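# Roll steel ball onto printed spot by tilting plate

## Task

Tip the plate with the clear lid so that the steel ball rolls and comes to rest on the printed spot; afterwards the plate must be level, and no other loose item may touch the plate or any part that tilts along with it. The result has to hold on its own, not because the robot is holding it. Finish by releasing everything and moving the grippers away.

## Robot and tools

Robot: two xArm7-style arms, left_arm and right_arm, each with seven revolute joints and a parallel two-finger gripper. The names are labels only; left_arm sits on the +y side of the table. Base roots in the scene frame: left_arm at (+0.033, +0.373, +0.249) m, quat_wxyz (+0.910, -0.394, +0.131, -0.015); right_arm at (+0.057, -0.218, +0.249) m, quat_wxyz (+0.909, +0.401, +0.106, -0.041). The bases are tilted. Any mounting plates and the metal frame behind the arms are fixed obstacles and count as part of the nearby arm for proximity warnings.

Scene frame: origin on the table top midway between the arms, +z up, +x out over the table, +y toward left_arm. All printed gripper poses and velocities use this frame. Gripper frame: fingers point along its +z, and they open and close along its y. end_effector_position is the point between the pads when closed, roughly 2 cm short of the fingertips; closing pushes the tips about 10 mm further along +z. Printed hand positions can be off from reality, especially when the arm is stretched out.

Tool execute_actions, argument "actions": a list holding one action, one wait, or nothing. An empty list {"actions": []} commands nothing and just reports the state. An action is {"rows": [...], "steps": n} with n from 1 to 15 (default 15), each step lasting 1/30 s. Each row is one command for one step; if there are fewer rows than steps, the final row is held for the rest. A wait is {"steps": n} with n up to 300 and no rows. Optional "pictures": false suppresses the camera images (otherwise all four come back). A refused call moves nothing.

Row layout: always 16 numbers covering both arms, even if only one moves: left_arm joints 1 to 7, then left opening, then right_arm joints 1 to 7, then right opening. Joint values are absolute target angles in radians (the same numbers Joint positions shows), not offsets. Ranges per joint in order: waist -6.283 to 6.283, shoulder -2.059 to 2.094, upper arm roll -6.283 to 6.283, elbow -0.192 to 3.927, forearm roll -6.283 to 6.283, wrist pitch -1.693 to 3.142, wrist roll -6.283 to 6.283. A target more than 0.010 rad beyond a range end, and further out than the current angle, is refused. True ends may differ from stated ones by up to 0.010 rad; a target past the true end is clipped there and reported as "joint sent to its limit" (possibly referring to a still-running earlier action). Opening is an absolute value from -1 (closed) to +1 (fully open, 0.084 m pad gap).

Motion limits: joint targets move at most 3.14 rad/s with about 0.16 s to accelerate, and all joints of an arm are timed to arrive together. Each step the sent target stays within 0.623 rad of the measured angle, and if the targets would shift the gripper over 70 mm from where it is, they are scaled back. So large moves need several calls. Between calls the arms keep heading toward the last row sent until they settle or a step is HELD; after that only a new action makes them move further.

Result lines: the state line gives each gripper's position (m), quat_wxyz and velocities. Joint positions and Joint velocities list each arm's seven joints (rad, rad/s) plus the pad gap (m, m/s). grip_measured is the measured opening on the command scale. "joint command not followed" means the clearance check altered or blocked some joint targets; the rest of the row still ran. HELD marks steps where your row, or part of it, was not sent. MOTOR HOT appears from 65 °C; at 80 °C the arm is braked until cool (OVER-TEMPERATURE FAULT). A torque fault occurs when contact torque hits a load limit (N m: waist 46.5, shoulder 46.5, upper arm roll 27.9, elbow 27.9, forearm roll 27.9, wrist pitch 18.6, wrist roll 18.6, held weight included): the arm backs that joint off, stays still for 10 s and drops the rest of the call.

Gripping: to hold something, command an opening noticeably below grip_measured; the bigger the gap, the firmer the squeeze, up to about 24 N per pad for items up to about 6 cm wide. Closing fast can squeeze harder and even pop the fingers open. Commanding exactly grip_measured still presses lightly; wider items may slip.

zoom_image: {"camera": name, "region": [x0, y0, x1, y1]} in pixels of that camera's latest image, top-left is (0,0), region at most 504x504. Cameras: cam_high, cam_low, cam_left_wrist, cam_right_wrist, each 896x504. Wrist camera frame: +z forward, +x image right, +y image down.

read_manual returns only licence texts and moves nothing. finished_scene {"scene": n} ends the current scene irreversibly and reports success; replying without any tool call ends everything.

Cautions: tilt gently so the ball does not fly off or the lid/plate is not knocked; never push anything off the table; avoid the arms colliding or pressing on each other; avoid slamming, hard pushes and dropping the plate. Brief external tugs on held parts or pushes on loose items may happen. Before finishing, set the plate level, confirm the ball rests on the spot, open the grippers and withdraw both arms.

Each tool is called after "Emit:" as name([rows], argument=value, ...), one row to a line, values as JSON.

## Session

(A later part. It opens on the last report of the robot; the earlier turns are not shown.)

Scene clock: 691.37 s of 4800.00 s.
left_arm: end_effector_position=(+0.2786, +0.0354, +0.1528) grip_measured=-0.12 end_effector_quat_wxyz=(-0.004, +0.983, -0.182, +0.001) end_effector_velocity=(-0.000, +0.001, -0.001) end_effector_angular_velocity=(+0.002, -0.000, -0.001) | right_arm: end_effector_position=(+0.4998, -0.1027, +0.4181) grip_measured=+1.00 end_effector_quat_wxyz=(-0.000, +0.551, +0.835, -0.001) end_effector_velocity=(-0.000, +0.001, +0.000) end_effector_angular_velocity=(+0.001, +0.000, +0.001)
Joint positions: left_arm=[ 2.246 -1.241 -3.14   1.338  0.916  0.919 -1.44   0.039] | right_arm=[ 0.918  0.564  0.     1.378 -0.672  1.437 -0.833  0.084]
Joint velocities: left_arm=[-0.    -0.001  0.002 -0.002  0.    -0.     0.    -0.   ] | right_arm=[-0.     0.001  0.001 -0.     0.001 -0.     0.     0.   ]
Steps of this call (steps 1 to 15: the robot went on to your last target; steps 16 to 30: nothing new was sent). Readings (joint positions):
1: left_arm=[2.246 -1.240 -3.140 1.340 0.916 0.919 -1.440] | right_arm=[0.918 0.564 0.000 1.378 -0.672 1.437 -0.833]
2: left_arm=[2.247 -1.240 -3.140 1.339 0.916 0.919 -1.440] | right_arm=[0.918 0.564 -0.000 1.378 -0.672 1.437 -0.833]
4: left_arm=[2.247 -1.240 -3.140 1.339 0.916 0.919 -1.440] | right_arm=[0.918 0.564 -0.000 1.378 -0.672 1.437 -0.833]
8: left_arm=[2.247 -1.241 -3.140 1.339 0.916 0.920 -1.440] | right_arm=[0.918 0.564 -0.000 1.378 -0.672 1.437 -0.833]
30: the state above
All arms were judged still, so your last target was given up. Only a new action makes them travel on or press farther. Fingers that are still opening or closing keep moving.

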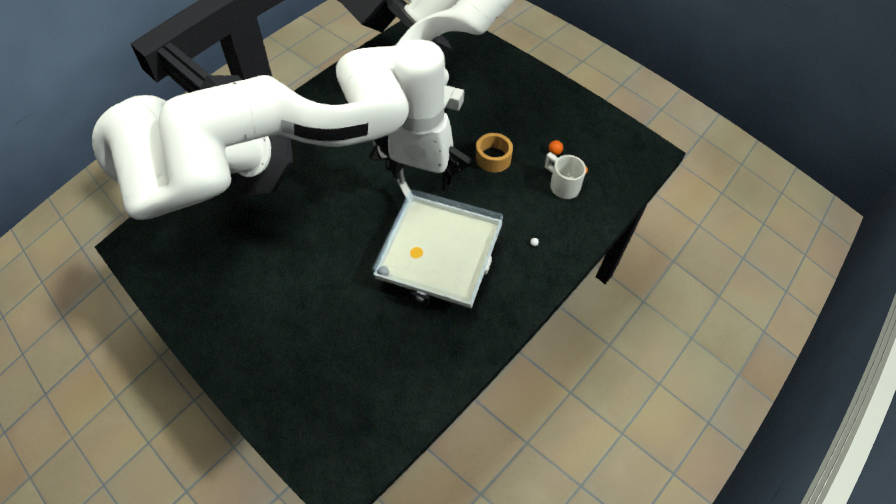

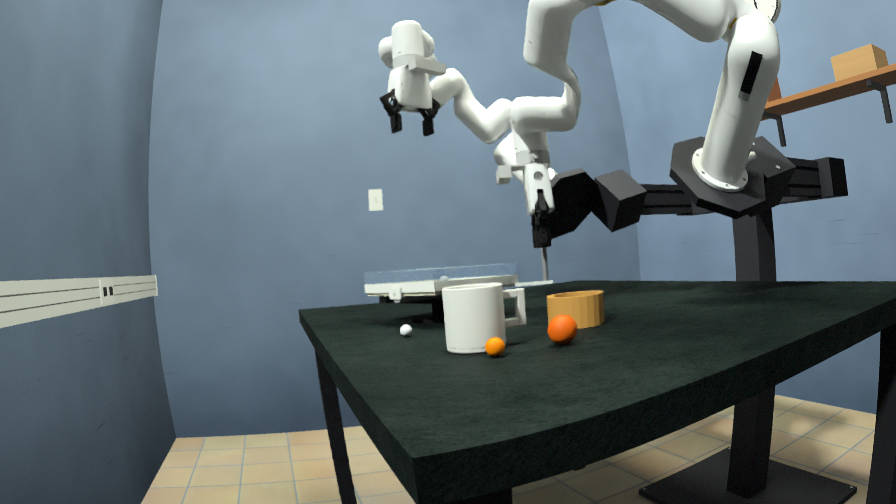

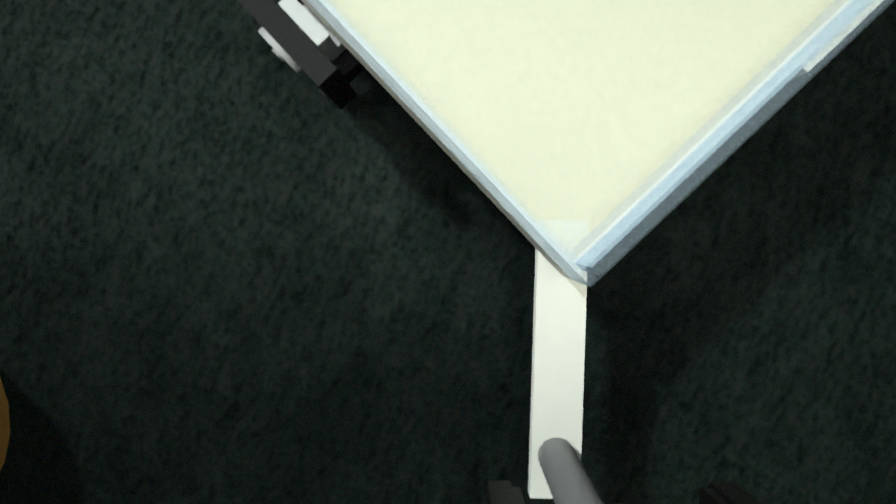

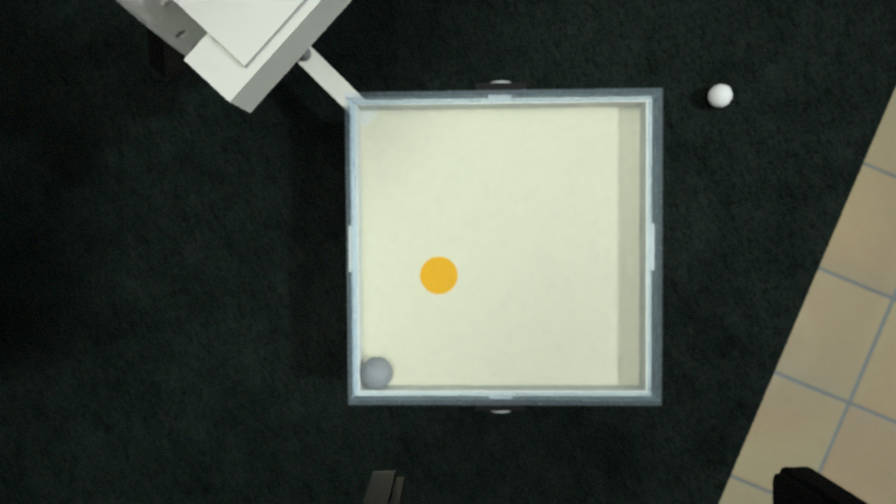

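Emit:
execute_actions([
  {"rows": [[2.2487,-1.2415,-3.1416,1.3336,0.9204,0.9097,-1.4445,-0.2, 0.918,0.564,0,1.378,-0.672,1.437,-0.833,1]], "steps": 15},
])

Emit:
execute_actions([
  {"steps": 15},
])

Emit:
execute_actions([
  {"rows": [[2.2511,-1.2416,-3.1416,1.3295,0.9253,0.9069,-1.4484,-0.2, 0.918,0.564,0,1.378,-0.672,1.437,-0.833,1]], "steps": 15},
])

Emit:
execute_actions([
  {"steps": 15},
])

Scene clock: 733.83 s of 4800.00 s.
left_arm: end_effector_position=(+0.2780, +0.0365, +0.1508) grip_measured=-0.12 end_effector_quat_wxyz=(-0.004, +0.983, -0.182, +0.000) end_effector_velocity=(-0.001, +0.000, -0.000) end_effector_angular_velocity=(-0.001, +0.001, +0.001) | right_arm: end_effector_position=(+0.4998, -0.1027, +0.4181) grip_measured=+1.00 end_effector_quat_wxyz=(-0.000, +0.551, +0.835, -0.001) end_effector_velocity=(+0.000, -0.000, +0.001) end_effector_angular_velocity=(+0.001, -0.000, -0.001)
Joint positions: left_arm=[ 2.249 -1.241 -3.139  1.334  0.92   0.916 -1.444  0.039] | right_arm=[ 0.918  0.564  0.     1.378 -0.672  1.437 -0.833  0.084]
Joint velocities: left_arm=[ 0.    -0.    -0.001 -0.001  0.    -0.001 -0.002 -0.   ] | right_arm=[ 0.001 -0.    -0.     0.002  0.     0.001 -0.    -0.   ]
Steps of this call (steps 1 to 90: nothing new was sent; then 38.97 s passed at rest; steps 91 to 105: all 15 steps of this action). Readings (joint positions):
91: left_arm=[2.246 -1.241 -3.139 1.338 0.916 0.919 -1.441] | right_arm=[0.918 0.564 0.000 1.378 -0.672 1.437 -0.833]
92: left_arm=[2.246 -1.241 -3.139 1.337 0.916 0.919 -1.441] | right_arm=[0.918 0.564 0.000 1.378 -0.672 1.437 -0.833]
94: left_arm=[2.247 -1.241 -3.139 1.336 0.918 0.918 -1.442] | right_arm=[0.918 0.564 -0.000 1.378 -0.672 1.437 -0.833]
98: left_arm=[2.248 -1.242 -3.139 1.334 0.920 0.916 -1.444] | right_arm=[0.918 0.564 0.000 1.378 -0.672 1.437 -0.833]
105: the state above

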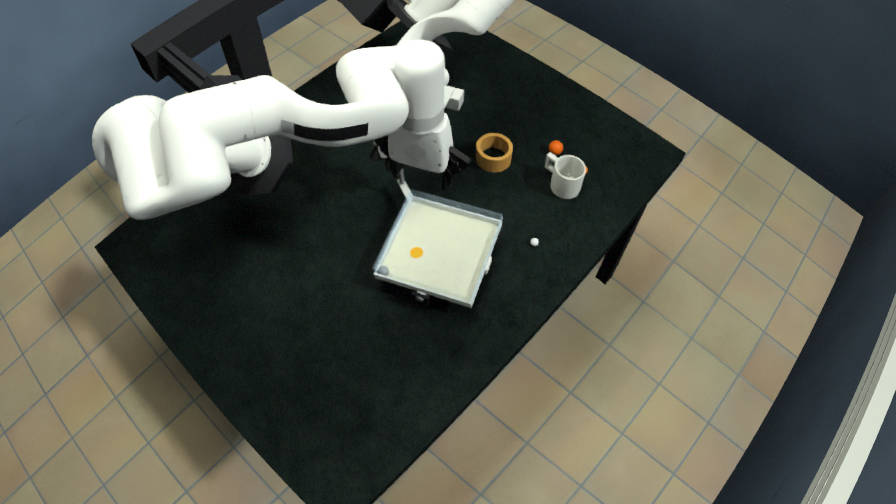

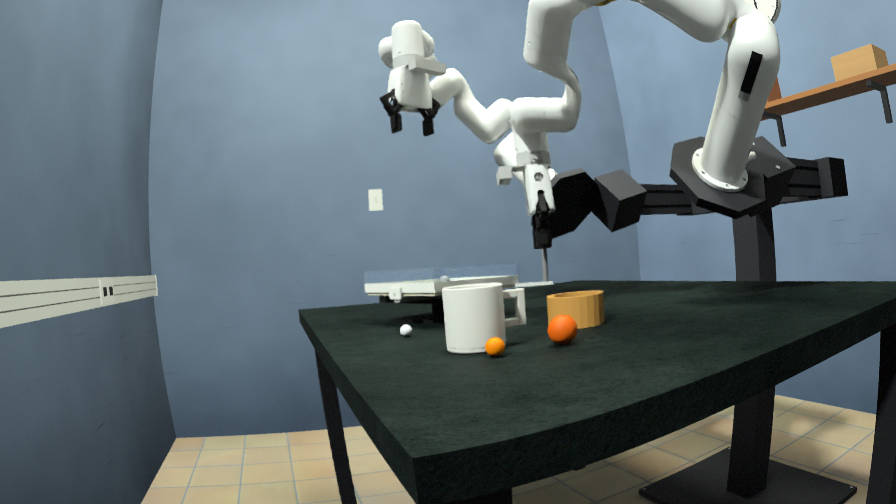

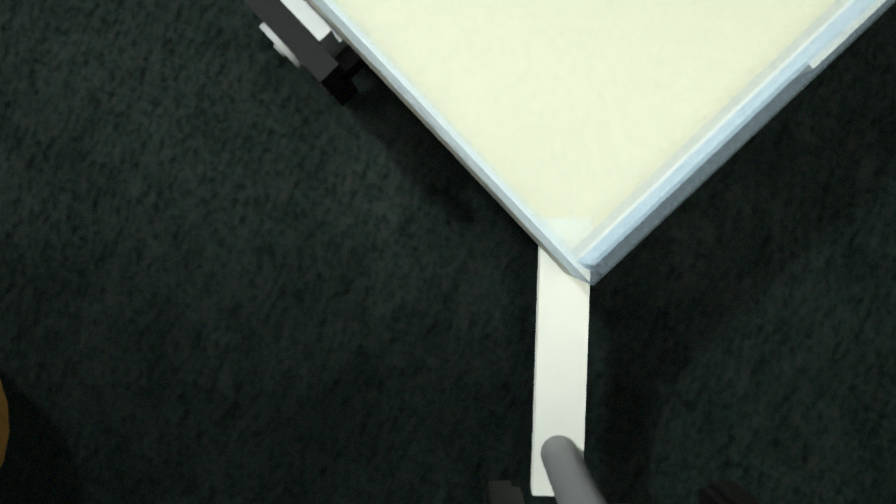

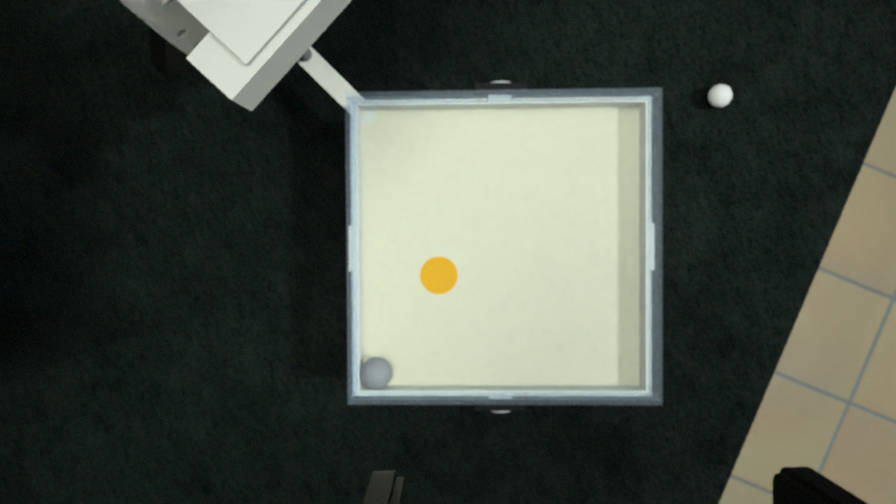

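Scene clock: 734.33 s of 4800.00 s.
left_arm: end_effector_position=(+0.2780, +0.0365, +0.1507) grip_measured=-0.12 end_effector_quat_wxyz=(-0.004, +0.983, -0.182, +0.000) end_effector_velocity=(-0.001, +0.000, -0.000) end_effector_angular_velocity=(+0.001, +0.001, -0.000) | right_arm: end_effector_position=(+0.4998, -0.1027, +0.4181) grip_measured=+1.00 end_effector_quat_wxyz=(-0.000, +0.551, +0.835, -0.001) end_effector_velocity=(+0.000, +0.000, +0.000) end_effector_angular_velocity=(+0.001, -0.001, -0.000)
Joint positions: left_arm=[ 2.249 -1.241 -3.139  1.334  0.92   0.915 -1.444  0.039] | right_arm=[ 0.918  0.564  0.     1.378 -0.672  1.437 -0.833  0.084]
Joint velocities: left_arm=[-0.001 -0.     0.001 -0.001 -0.002 -0.     0.001 -0.   ] | right_arm=[ 0.    -0.    -0.     0.001 -0.    -0.    -0.    -0.   ]
Steps of this call (steps 1 to 15: the robot went on to your last target). Readings (joint positions):
1: left_arm=[2.249 -1.241 -3.139 1.334 0.920 0.916 -1.444] | right_arm=[0.918 0.564 -0.000 1.378 -0.672 1.437 -0.833]
2: left_arm=[2.249 -1.241 -3.139 1.334 0.920 0.916 -1.444] | right_arm=[0.918 0.564 0.000 1.378 -0.672 1.437 -0.833]
4: left_arm=[2.249 -1.241 -3.139 1.334 0.920 0.916 -1.444] | right_arm=[0.918 0.564 -0.000 1.378 -0.672 1.437 -0.833]
8: left_arm=[2.249 -1.241 -3.139 1.334 0.920 0.916 -1.444] | right_arm=[0.918 0.564 -0.000 1.378 -0.672 1.437 -0.833]
15: the state above
All arms were judged still, so your last target was given up. Only a new action makes them travel on or press farther. Fingers that are still opening or closing keep moving.

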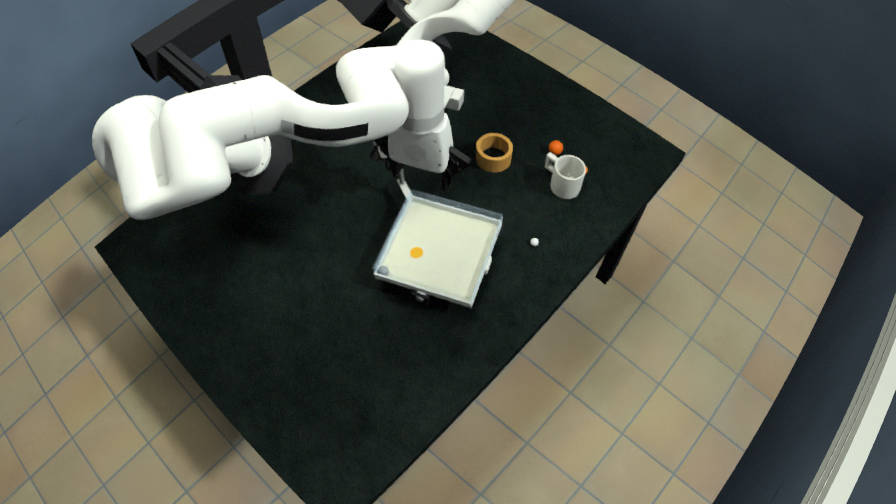

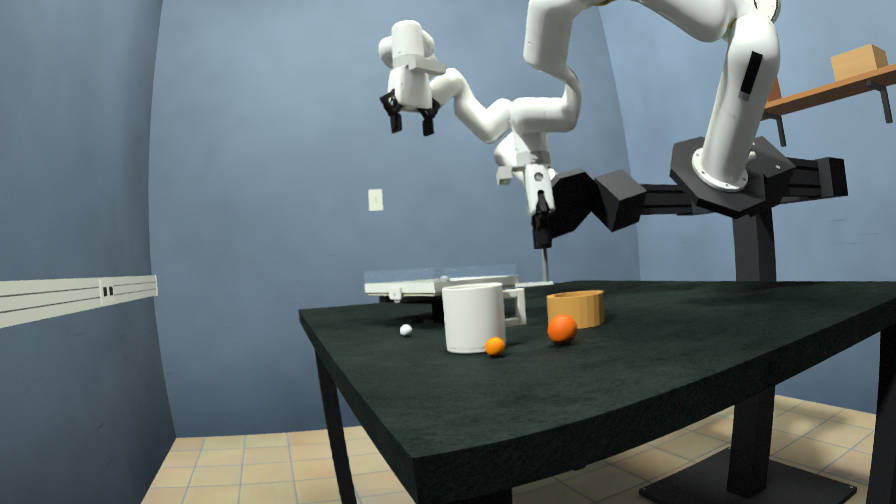

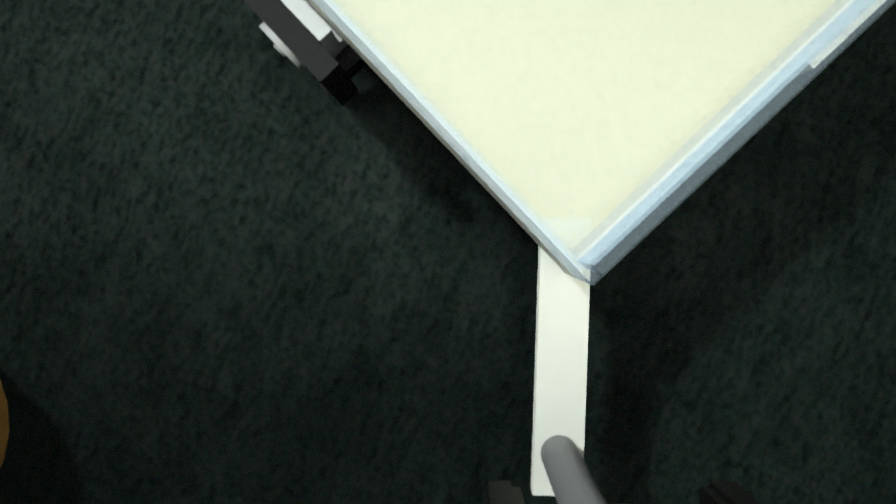

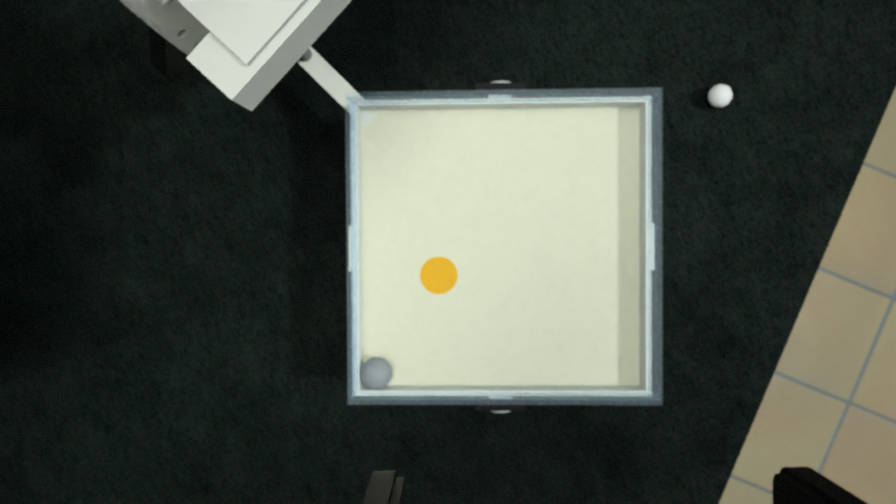

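Scene clock: 734.83 s of 4800.00 s.
left_arm: end_effector_position=(+0.2776, +0.0375, +0.1491) grip_measured=-0.12 end_effector_quat_wxyz=(-0.004, +0.983, -0.182, +0.001) end_effector_velocity=(-0.001, -0.000, -0.000) end_effector_angular_velocity=(-0.000, +0.001, -0.002) | right_arm: end_effector_position=(+0.4998, -0.1027, +0.4181) grip_measured=+1.00 end_effector_quat_wxyz=(-0.000, +0.551, +0.835, -0.001) end_effector_velocity=(+0.001, -0.000, +0.000) end_effector_angular_velocity=(+0.001, +0.000, -0.002)
Joint positions: left_arm=[ 2.251 -1.242 -3.138  1.33   0.925  0.912 -1.448  0.039] | right_arm=[ 0.918  0.564 -0.     1.378 -0.672  1.437 -0.833  0.084]
Joint velocities: left_arm=[-0.    -0.    -0.    -0.001 -0.    -0.001  0.    -0.   ] | right_arm=[-0.001 -0.    -0.     0.001  0.    -0.    -0.    -0.   ]
Steps of this call (steps 1 to 15: all 15 steps of this action). Readings (joint positions):
1: left_arm=[2.249 -1.241 -3.139 1.334 0.920 0.915 -1.445] | right_arm=[0.918 0.564 -0.000 1.378 -0.672 1.437 -0.833]
2: left_arm=[2.249 -1.241 -3.139 1.333 0.921 0.915 -1.445] | right_arm=[0.918 0.564 -0.000 1.378 -0.672 1.437 -0.833]
4: left_arm=[2.250 -1.241 -3.139 1.332 0.923 0.914 -1.446] | right_arm=[0.918 0.564 0.000 1.378 -0.672 1.437 -0.833]
8: left_arm=[2.251 -1.242 -3.138 1.330 0.925 0.913 -1.448] | right_arm=[0.918 0.564 -0.000 1.378 -0.672 1.437 -0.833]
15: the state above

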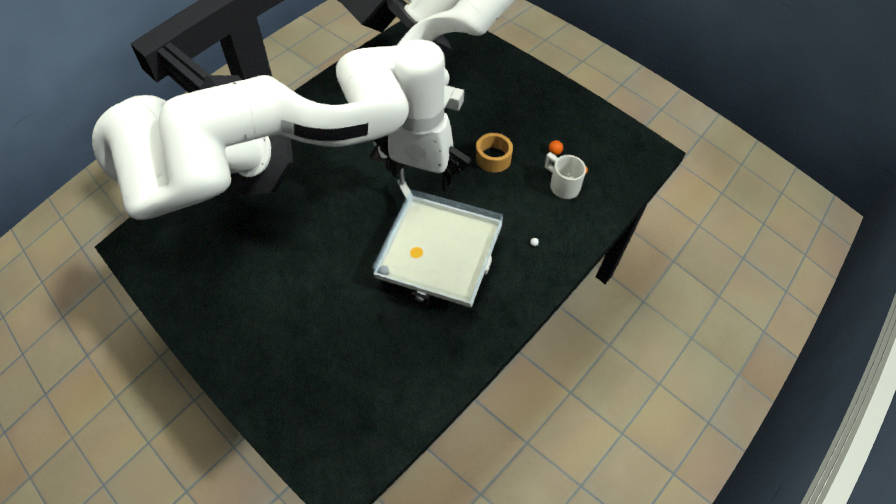

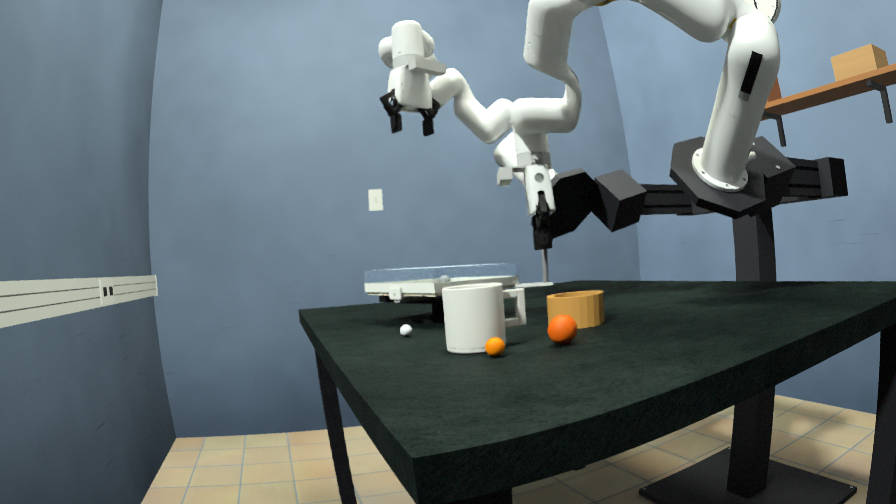

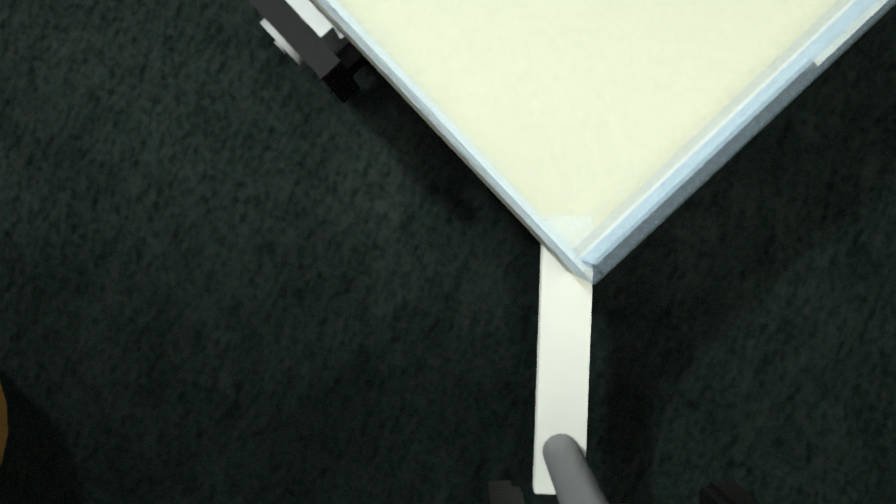

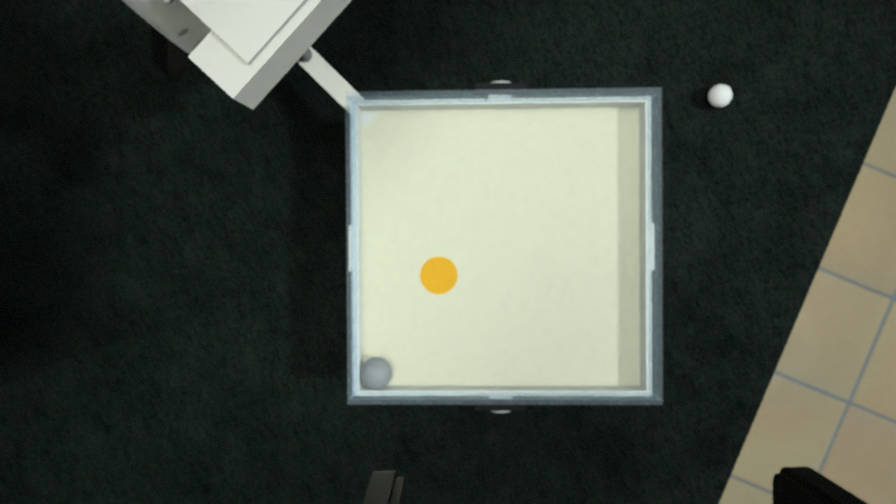

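Scene clock: 735.33 s of 4800.00 s.
left_arm: end_effector_position=(+0.2776, +0.0375, +0.1490) grip_measured=-0.12 end_effector_quat_wxyz=(-0.004, +0.983, -0.182, +0.001) end_effector_velocity=(-0.000, -0.000, +0.000) end_effector_angular_velocity=(-0.001, -0.001, +0.000) | right_arm: end_effector_position=(+0.4998, -0.1027, +0.4181) grip_measured=+1.00 end_effector_quat_wxyz=(-0.000, +0.551, +0.835, -0.001) end_effector_velocity=(+0.001, -0.000, +0.000) end_effector_angular_velocity=(-0.000, -0.002, -0.001)
Joint positions: left_arm=[ 2.251 -1.242 -3.138  1.33   0.925  0.912 -1.448  0.039] | right_arm=[ 0.918  0.564 -0.     1.378 -0.672  1.437 -0.833  0.084]
Joint velocities: left_arm=[-0.001  0.    -0.    -0.     0.    -0.001 -0.001 -0.   ] | right_arm=[-0.     0.    -0.     0.001 -0.002 -0.     0.    -0.   ]
Steps of this call (steps 1 to 15: the robot went on to your last target). Readings (joint positions):
1: left_arm=[2.251 -1.242 -3.138 1.330 0.925 0.912 -1.448] | right_arm=[0.918 0.564 -0.000 1.378 -0.672 1.437 -0.833]
2: left_arm=[2.251 -1.242 -3.138 1.330 0.925 0.912 -1.448] | right_arm=[0.918 0.564 0.000 1.378 -0.672 1.437 -0.833]
4: left_arm=[2.251 -1.242 -3.138 1.330 0.925 0.912 -1.448] | right_arm=[0.918 0.564 -0.000 1.378 -0.672 1.437 -0.833]
8: left_arm=[2.251 -1.242 -3.138 1.330 0.925 0.912 -1.448] | right_arm=[0.918 0.564 0.000 1.378 -0.672 1.437 -0.833]
15: the state above
All arms were judged still, so your last target was given up. Only a new action makes them travel on or press farther. Fingers that are still opening or closing keep moving.

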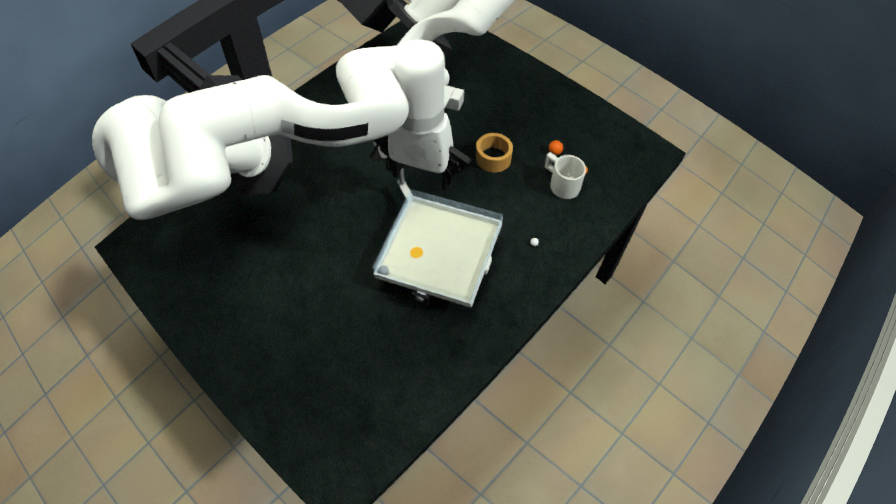

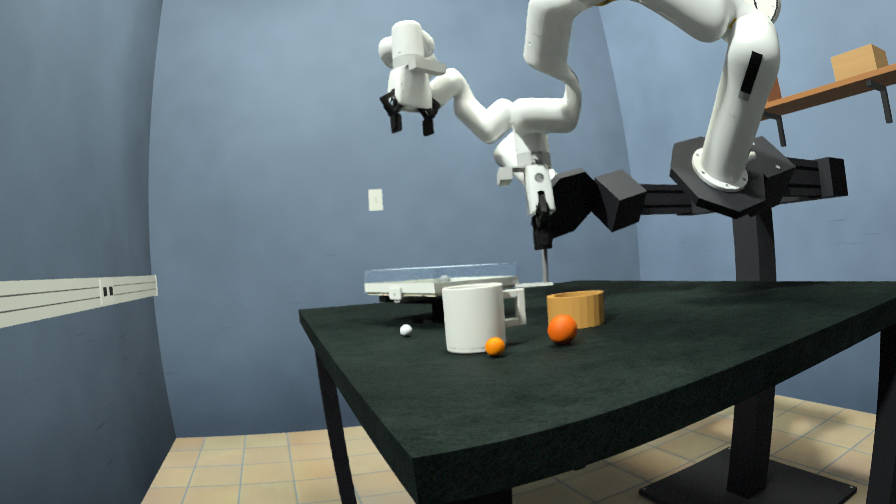

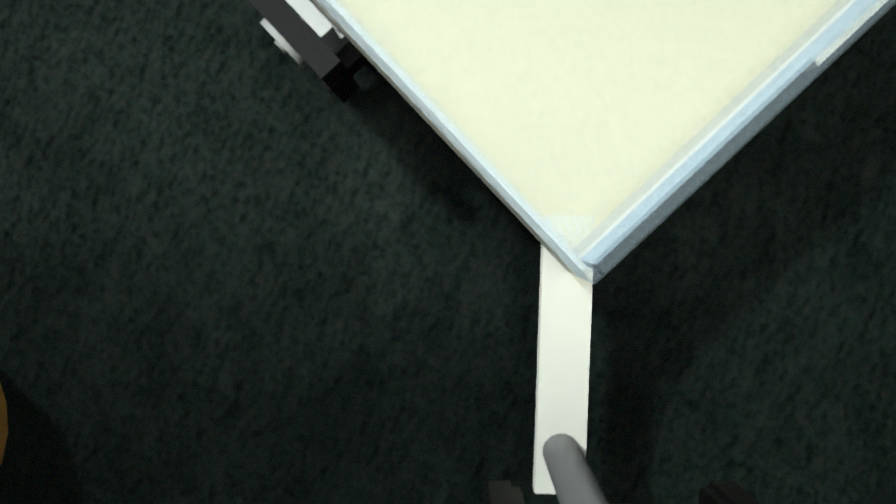

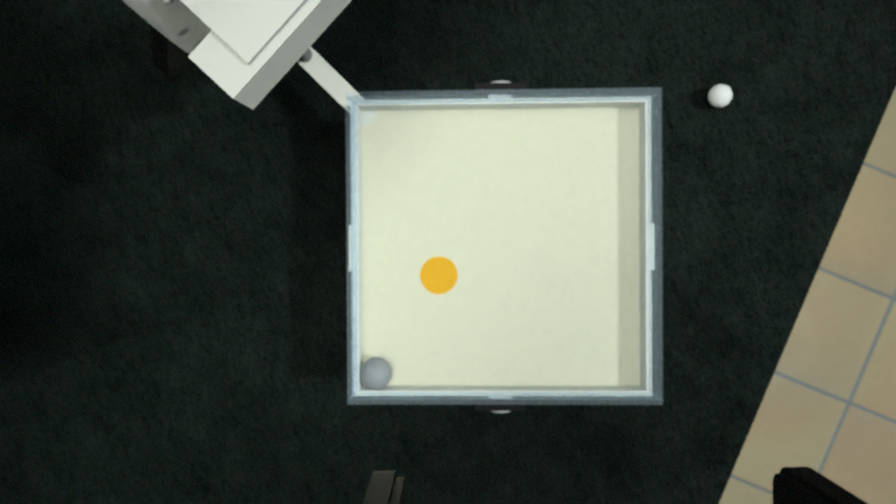

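Emit:
execute_actions([
  {"rows": [[2.2561,-1.2418,-3.1416,1.3212,0.9350,0.9012,-1.4564,-0.2, 0.918,0.564,0,1.378,-0.672,1.437,-0.833,1]], "steps": 15},
], pictures=false)

Emit:
execute_actions([
  {"steps": 30},
], pictures=false)

Emit:
zoom_image(camera="cam_right_wrist", region=[330, 70, 680, 420])

Scene clock: 752.70 s of 4800.00 s.
left_arm: end_effector_position=(+0.2769, +0.0391, +0.1462) grip_measured=-0.12 end_effector_quat_wxyz=(-0.004, +0.983, -0.181, +0.001) end_effector_velocity=(-0.001, -0.000, -0.000) end_effector_angular_velocity=(-0.001, +0.002, +0.000) | right_arm: end_effector_position=(+0.4998, -0.1027, +0.4181) grip_measured=+1.00 end_effector_quat_wxyz=(-0.000, +0.551, +0.835, -0.001) end_effector_velocity=(-0.000, -0.000, -0.000) end_effector_angular_velocity=(-0.000, +0.001, -0.000)
Joint positions: left_arm=[ 2.256 -1.241 -3.137  1.322  0.935  0.905 -1.456  0.039] | right_arm=[ 0.918  0.564  0.     1.378 -0.672  1.437 -0.833  0.084]
Joint velocities: left_arm=[ 0.     0.    -0.    -0.002 -0.001 -0.002 -0.001  0.   ] | right_arm=[-0.    -0.    -0.    -0.001  0.001  0.    -0.     0.   ]
Steps of this call (steps 1 to 90: nothing new was sent; then 13.87 s passed at rest; steps 91 to 105: all 15 steps of this action). Readings (joint positions):
91: left_arm=[2.251 -1.242 -3.138 1.329 0.925 0.912 -1.449] | right_arm=[0.918 0.564 -0.000 1.378 -0.672 1.437 -0.833]
92: left_arm=[2.252 -1.241 -3.138 1.329 0.927 0.911 -1.450] | right_arm=[0.918 0.564 0.000 1.378 -0.672 1.437 -0.833]
94: left_arm=[2.253 -1.241 -3.138 1.326 0.930 0.909 -1.452] | right_arm=[0.918 0.564 -0.000 1.378 -0.672 1.437 -0.833]
98: left_arm=[2.256 -1.242 -3.137 1.323 0.934 0.906 -1.455] | right_arm=[0.918 0.564 0.000 1.378 -0.672 1.437 -0.833]
105: the state above

Scene clock: 753.70 s of 4800.00 s.
left_arm: end_effector_position=(+0.2766, +0.0392, +0.1459) grip_measured=-0.12 end_effector_quat_wxyz=(-0.004, +0.983, -0.181, +0.000) end_effector_velocity=(+0.000, +0.000, -0.000) end_effector_angular_velocity=(+0.001, -0.000, +0.000) | right_arm: end_effector_position=(+0.4998, -0.1027, +0.4181) grip_measured=+1.00 end_effector_quat_wxyz=(-0.000, +0.551, +0.835, -0.001) end_effector_velocity=(+0.000, +0.000, +0.000) end_effector_angular_velocity=(+0.001, -0.000, -0.000)
Joint positions: left_arm=[ 2.256 -1.242 -3.137  1.321  0.935  0.905 -1.456  0.039] | right_arm=[ 0.918  0.564 -0.     1.378 -0.672  1.437 -0.833  0.084]
Joint velocities: left_arm=[-0.    -0.     0.001  0.    -0.001  0.001  0.     0.   ] | right_arm=[-0.    -0.     0.001  0.001  0.    -0.    -0.     0.   ]
Steps of this call (steps 1 to 15: the robot went on to your last target; steps 16 to 30: nothing new was sent). Readings (joint positions):
1: left_arm=[2.256 -1.241 -3.137 1.322 0.935 0.905 -1.456] | right_arm=[0.918 0.564 -0.000 1.378 -0.672 1.437 -0.833]
2: left_arm=[2.256 -1.241 -3.137 1.322 0.935 0.905 -1.456] | right_arm=[0.918 0.564 0.000 1.378 -0.672 1.437 -0.833]
4: left_arm=[2.256 -1.241 -3.137 1.322 0.935 0.905 -1.456] | right_arm=[0.918 0.564 0.000 1.378 -0.672 1.437 -0.833]
8: left_arm=[2.256 -1.241 -3.137 1.322 0.935 0.905 -1.456] | right_arm=[0.918 0.564 -0.000 1.378 -0.672 1.437 -0.833]
30: the state above
All arms were judged still, so your last target was given up. Only a new action makes them travel on or press farther. Fingers that are still opening or closing keep moving.

Region (330, 70, 680, 420) of cam_right_wrist's 896x504 image, scaled by 1.440, with more detail than that image has.

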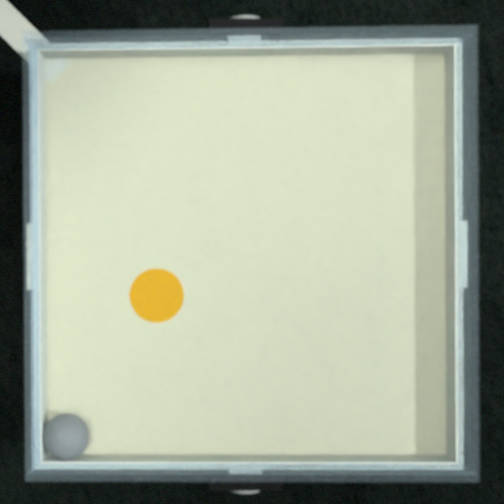

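Emit:
execute_actions([
  {"rows": [[2.2610,-1.2420,-3.1416,1.3128,0.9446,0.8954,-1.4643,-0.2, 0.918,0.564,0,1.378,-0.672,1.437,-0.833,1]], "steps": 15},
], pictures=false)

Emit:
execute_actions([
  {"steps": 30},
], pictures=false)

Emit:
zoom_image(camera="cam_right_wrist", region=[330, 70, 680, 420])

Emit:
execute_actions(actions=[])

Scene clock: 764.73 s of 4800.00 s.
left_arm: end_effector_position=(+0.2735, +0.0405, +0.1433) grip_measured=-0.12 end_effector_quat_wxyz=(-0.003, +0.983, -0.182, -0.000) end_effector_velocity=(+0.000, -0.000, +0.000) end_effector_angular_velocity=(-0.001, -0.000, +0.001) | right_arm: end_effector_position=(+0.4998, -0.1027, +0.4181) grip_measured=+1.00 end_effector_quat_wxyz=(-0.000, +0.551, +0.835, -0.001) end_effector_velocity=(-0.000, -0.000, -0.000) end_effector_angular_velocity=(-0.002, -0.001, +0.002)
Joint positions: left_arm=[ 2.261 -1.242 -3.139  1.312  0.944  0.899 -1.464  0.039] | right_arm=[ 0.918  0.564  0.     1.378 -0.672  1.437 -0.833  0.084]
Joint velocities: left_arm=[ 0.     0.    -0.     0.001  0.001 -0.001 -0.001  0.   ] | right_arm=[-0.001 -0.     0.001 -0.001 -0.002  0.001 -0.     0.   ]
Steps of this call (steps 1 to 120: nothing new was sent; then 6.53 s passed at rest; steps 121 to 135: all 15 steps of this action). Readings (joint positions):
121: left_arm=[2.256 -1.242 -3.137 1.321 0.935 0.905 -1.457] | right_arm=[0.918 0.564 0.000 1.378 -0.672 1.437 -0.833]
122: left_arm=[2.257 -1.242 -3.137 1.320 0.936 0.904 -1.458] | right_arm=[0.918 0.564 0.000 1.378 -0.672 1.437 -0.833]
124: left_arm=[2.258 -1.242 -3.138 1.316 0.939 0.902 -1.460] | right_arm=[0.918 0.564 -0.000 1.378 -0.672 1.437 -0.833]
128: left_arm=[2.260 -1.243 -3.139 1.313 0.943 0.899 -1.463] | right_arm=[0.918 0.564 -0.000 1.378 -0.672 1.437 -0.833]
135: the state above

Scene clock: 765.73 s of 4800.00 s.
left_arm: end_effector_position=(+0.2737, +0.0404, +0.1435) grip_measured=-0.12 end_effector_quat_wxyz=(-0.003, +0.983, -0.182, -0.000) end_effector_velocity=(+0.000, +0.000, -0.000) end_effector_angular_velocity=(+0.001, +0.002, +0.003) | right_arm: end_effector_position=(+0.4998, -0.1027, +0.4181) grip_measured=+1.00 end_effector_quat_wxyz=(-0.000, +0.551, +0.835, -0.001) end_effector_velocity=(-0.000, +0.000, +0.000) end_effector_angular_velocity=(+0.000, -0.000, +0.000)
Joint positions: left_arm=[ 2.261 -1.242 -3.14   1.313  0.945  0.899 -1.464  0.039] | right_arm=[ 0.918  0.564 -0.     1.378 -0.672  1.437 -0.833  0.084]
Joint velocities: left_arm=[ 0.001  0.    -0.     0.    -0.002  0.001 -0.001 -0.   ] | right_arm=[ 0. -0.  0. -0.  0. -0.  0. -0.]
Steps of this call (steps 1 to 15: the robot went on to your last target; steps 16 to 30: nothing new was sent). Readings (joint positions):
1: left_arm=[2.261 -1.242 -3.139 1.312 0.944 0.899 -1.464] | right_arm=[0.918 0.564 0.000 1.378 -0.672 1.437 -0.833]
2: left_arm=[2.261 -1.242 -3.139 1.312 0.944 0.899 -1.464] | right_arm=[0.918 0.564 -0.000 1.378 -0.672 1.437 -0.833]
4: left_arm=[2.261 -1.242 -3.139 1.312 0.944 0.899 -1.464] | right_arm=[0.918 0.564 -0.000 1.378 -0.672 1.437 -0.833]
8: left_arm=[2.261 -1.242 -3.139 1.312 0.944 0.899 -1.464] | right_arm=[0.918 0.564 0.000 1.378 -0.672 1.437 -0.833]
30: the state above
All arms were judged still, so your last target was given up. Only a new action makes them travel on or press farther. Fingers that are still opening or closing keep moving.

Region (330, 70, 680, 420) of cam_right_wrist's 896x504 image, scaled by 1.440, with more detail than that image has.

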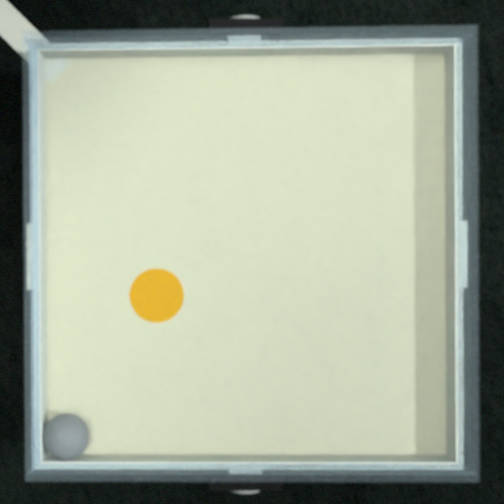

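Scene clock: 765.73 s of 4800.00 s.
left_arm: end_effector_position=(+0.2737, +0.0404, +0.1435) grip_measured=-0.12 end_effector_quat_wxyz=(-0.003, +0.983, -0.182, -0.000) end_effector_velocity=(+0.000, +0.000, -0.000) end_effector_angular_velocity=(+0.001, +0.002, +0.003) | right_arm: end_effector_position=(+0.4998, -0.1027, +0.4181) grip_measured=+1.00 end_effector_quat_wxyz=(-0.000, +0.551, +0.835, -0.001) end_effector_velocity=(-0.000, +0.000, +0.000) end_effector_angular_velocity=(+0.000, -0.000, +0.000)
Joint positions: left_arm=[ 2.261 -1.242 -3.14   1.313  0.945  0.899 -1.464  0.039] | right_arm=[ 0.918  0.564 -0.     1.378 -0.672  1.437 -0.833  0.084]
Joint velocities: left_arm=[ 0.001  0.    -0.     0.    -0.002  0.001 -0.001 -0.   ] | right_arm=[ 0. -0.  0. -0.  0. -0.  0. -0.]

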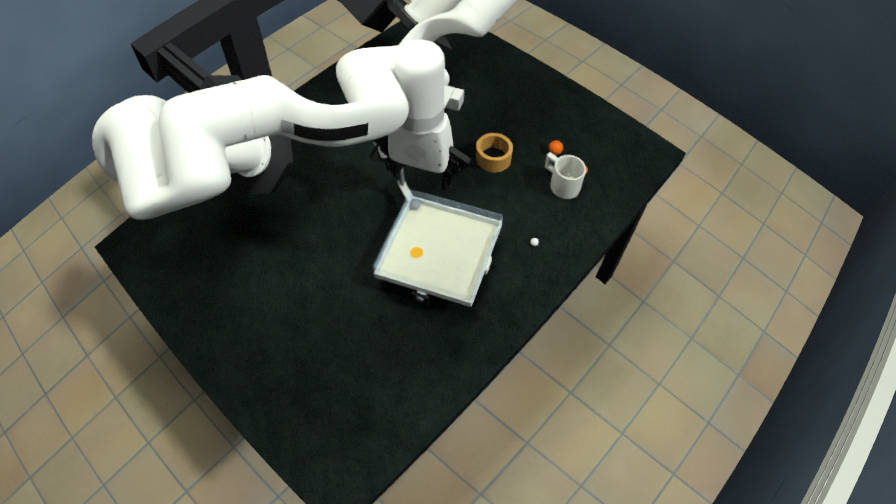

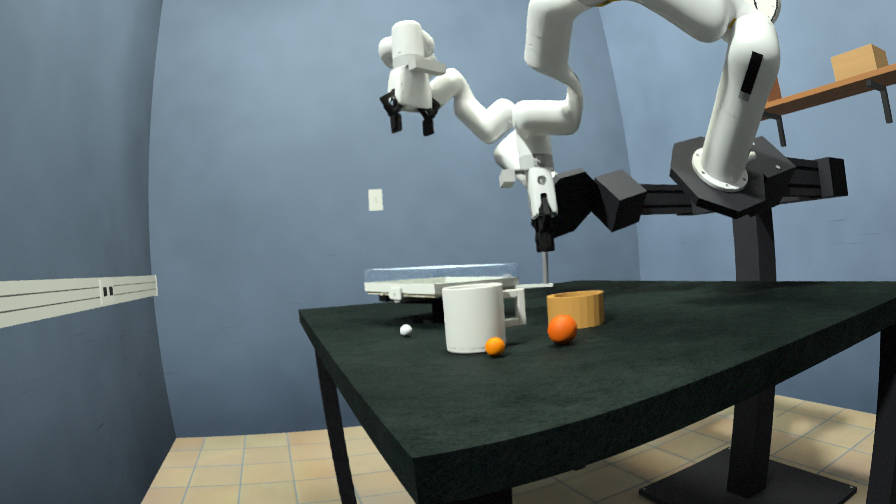

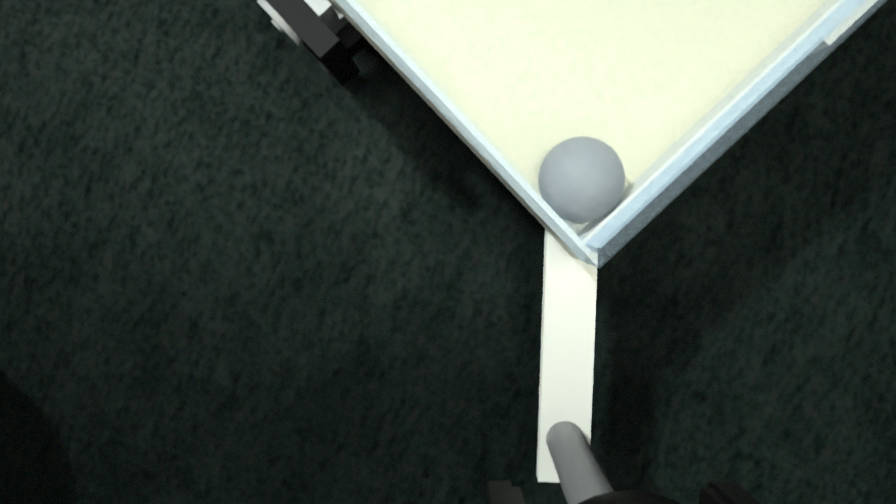

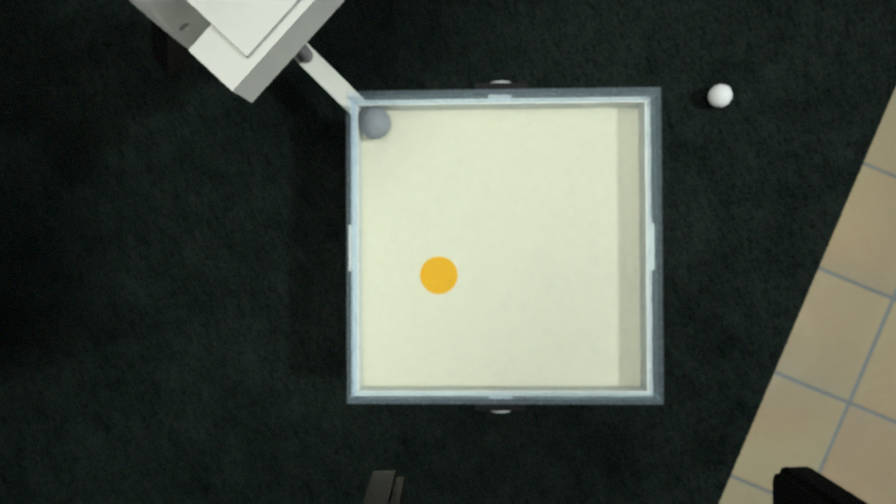

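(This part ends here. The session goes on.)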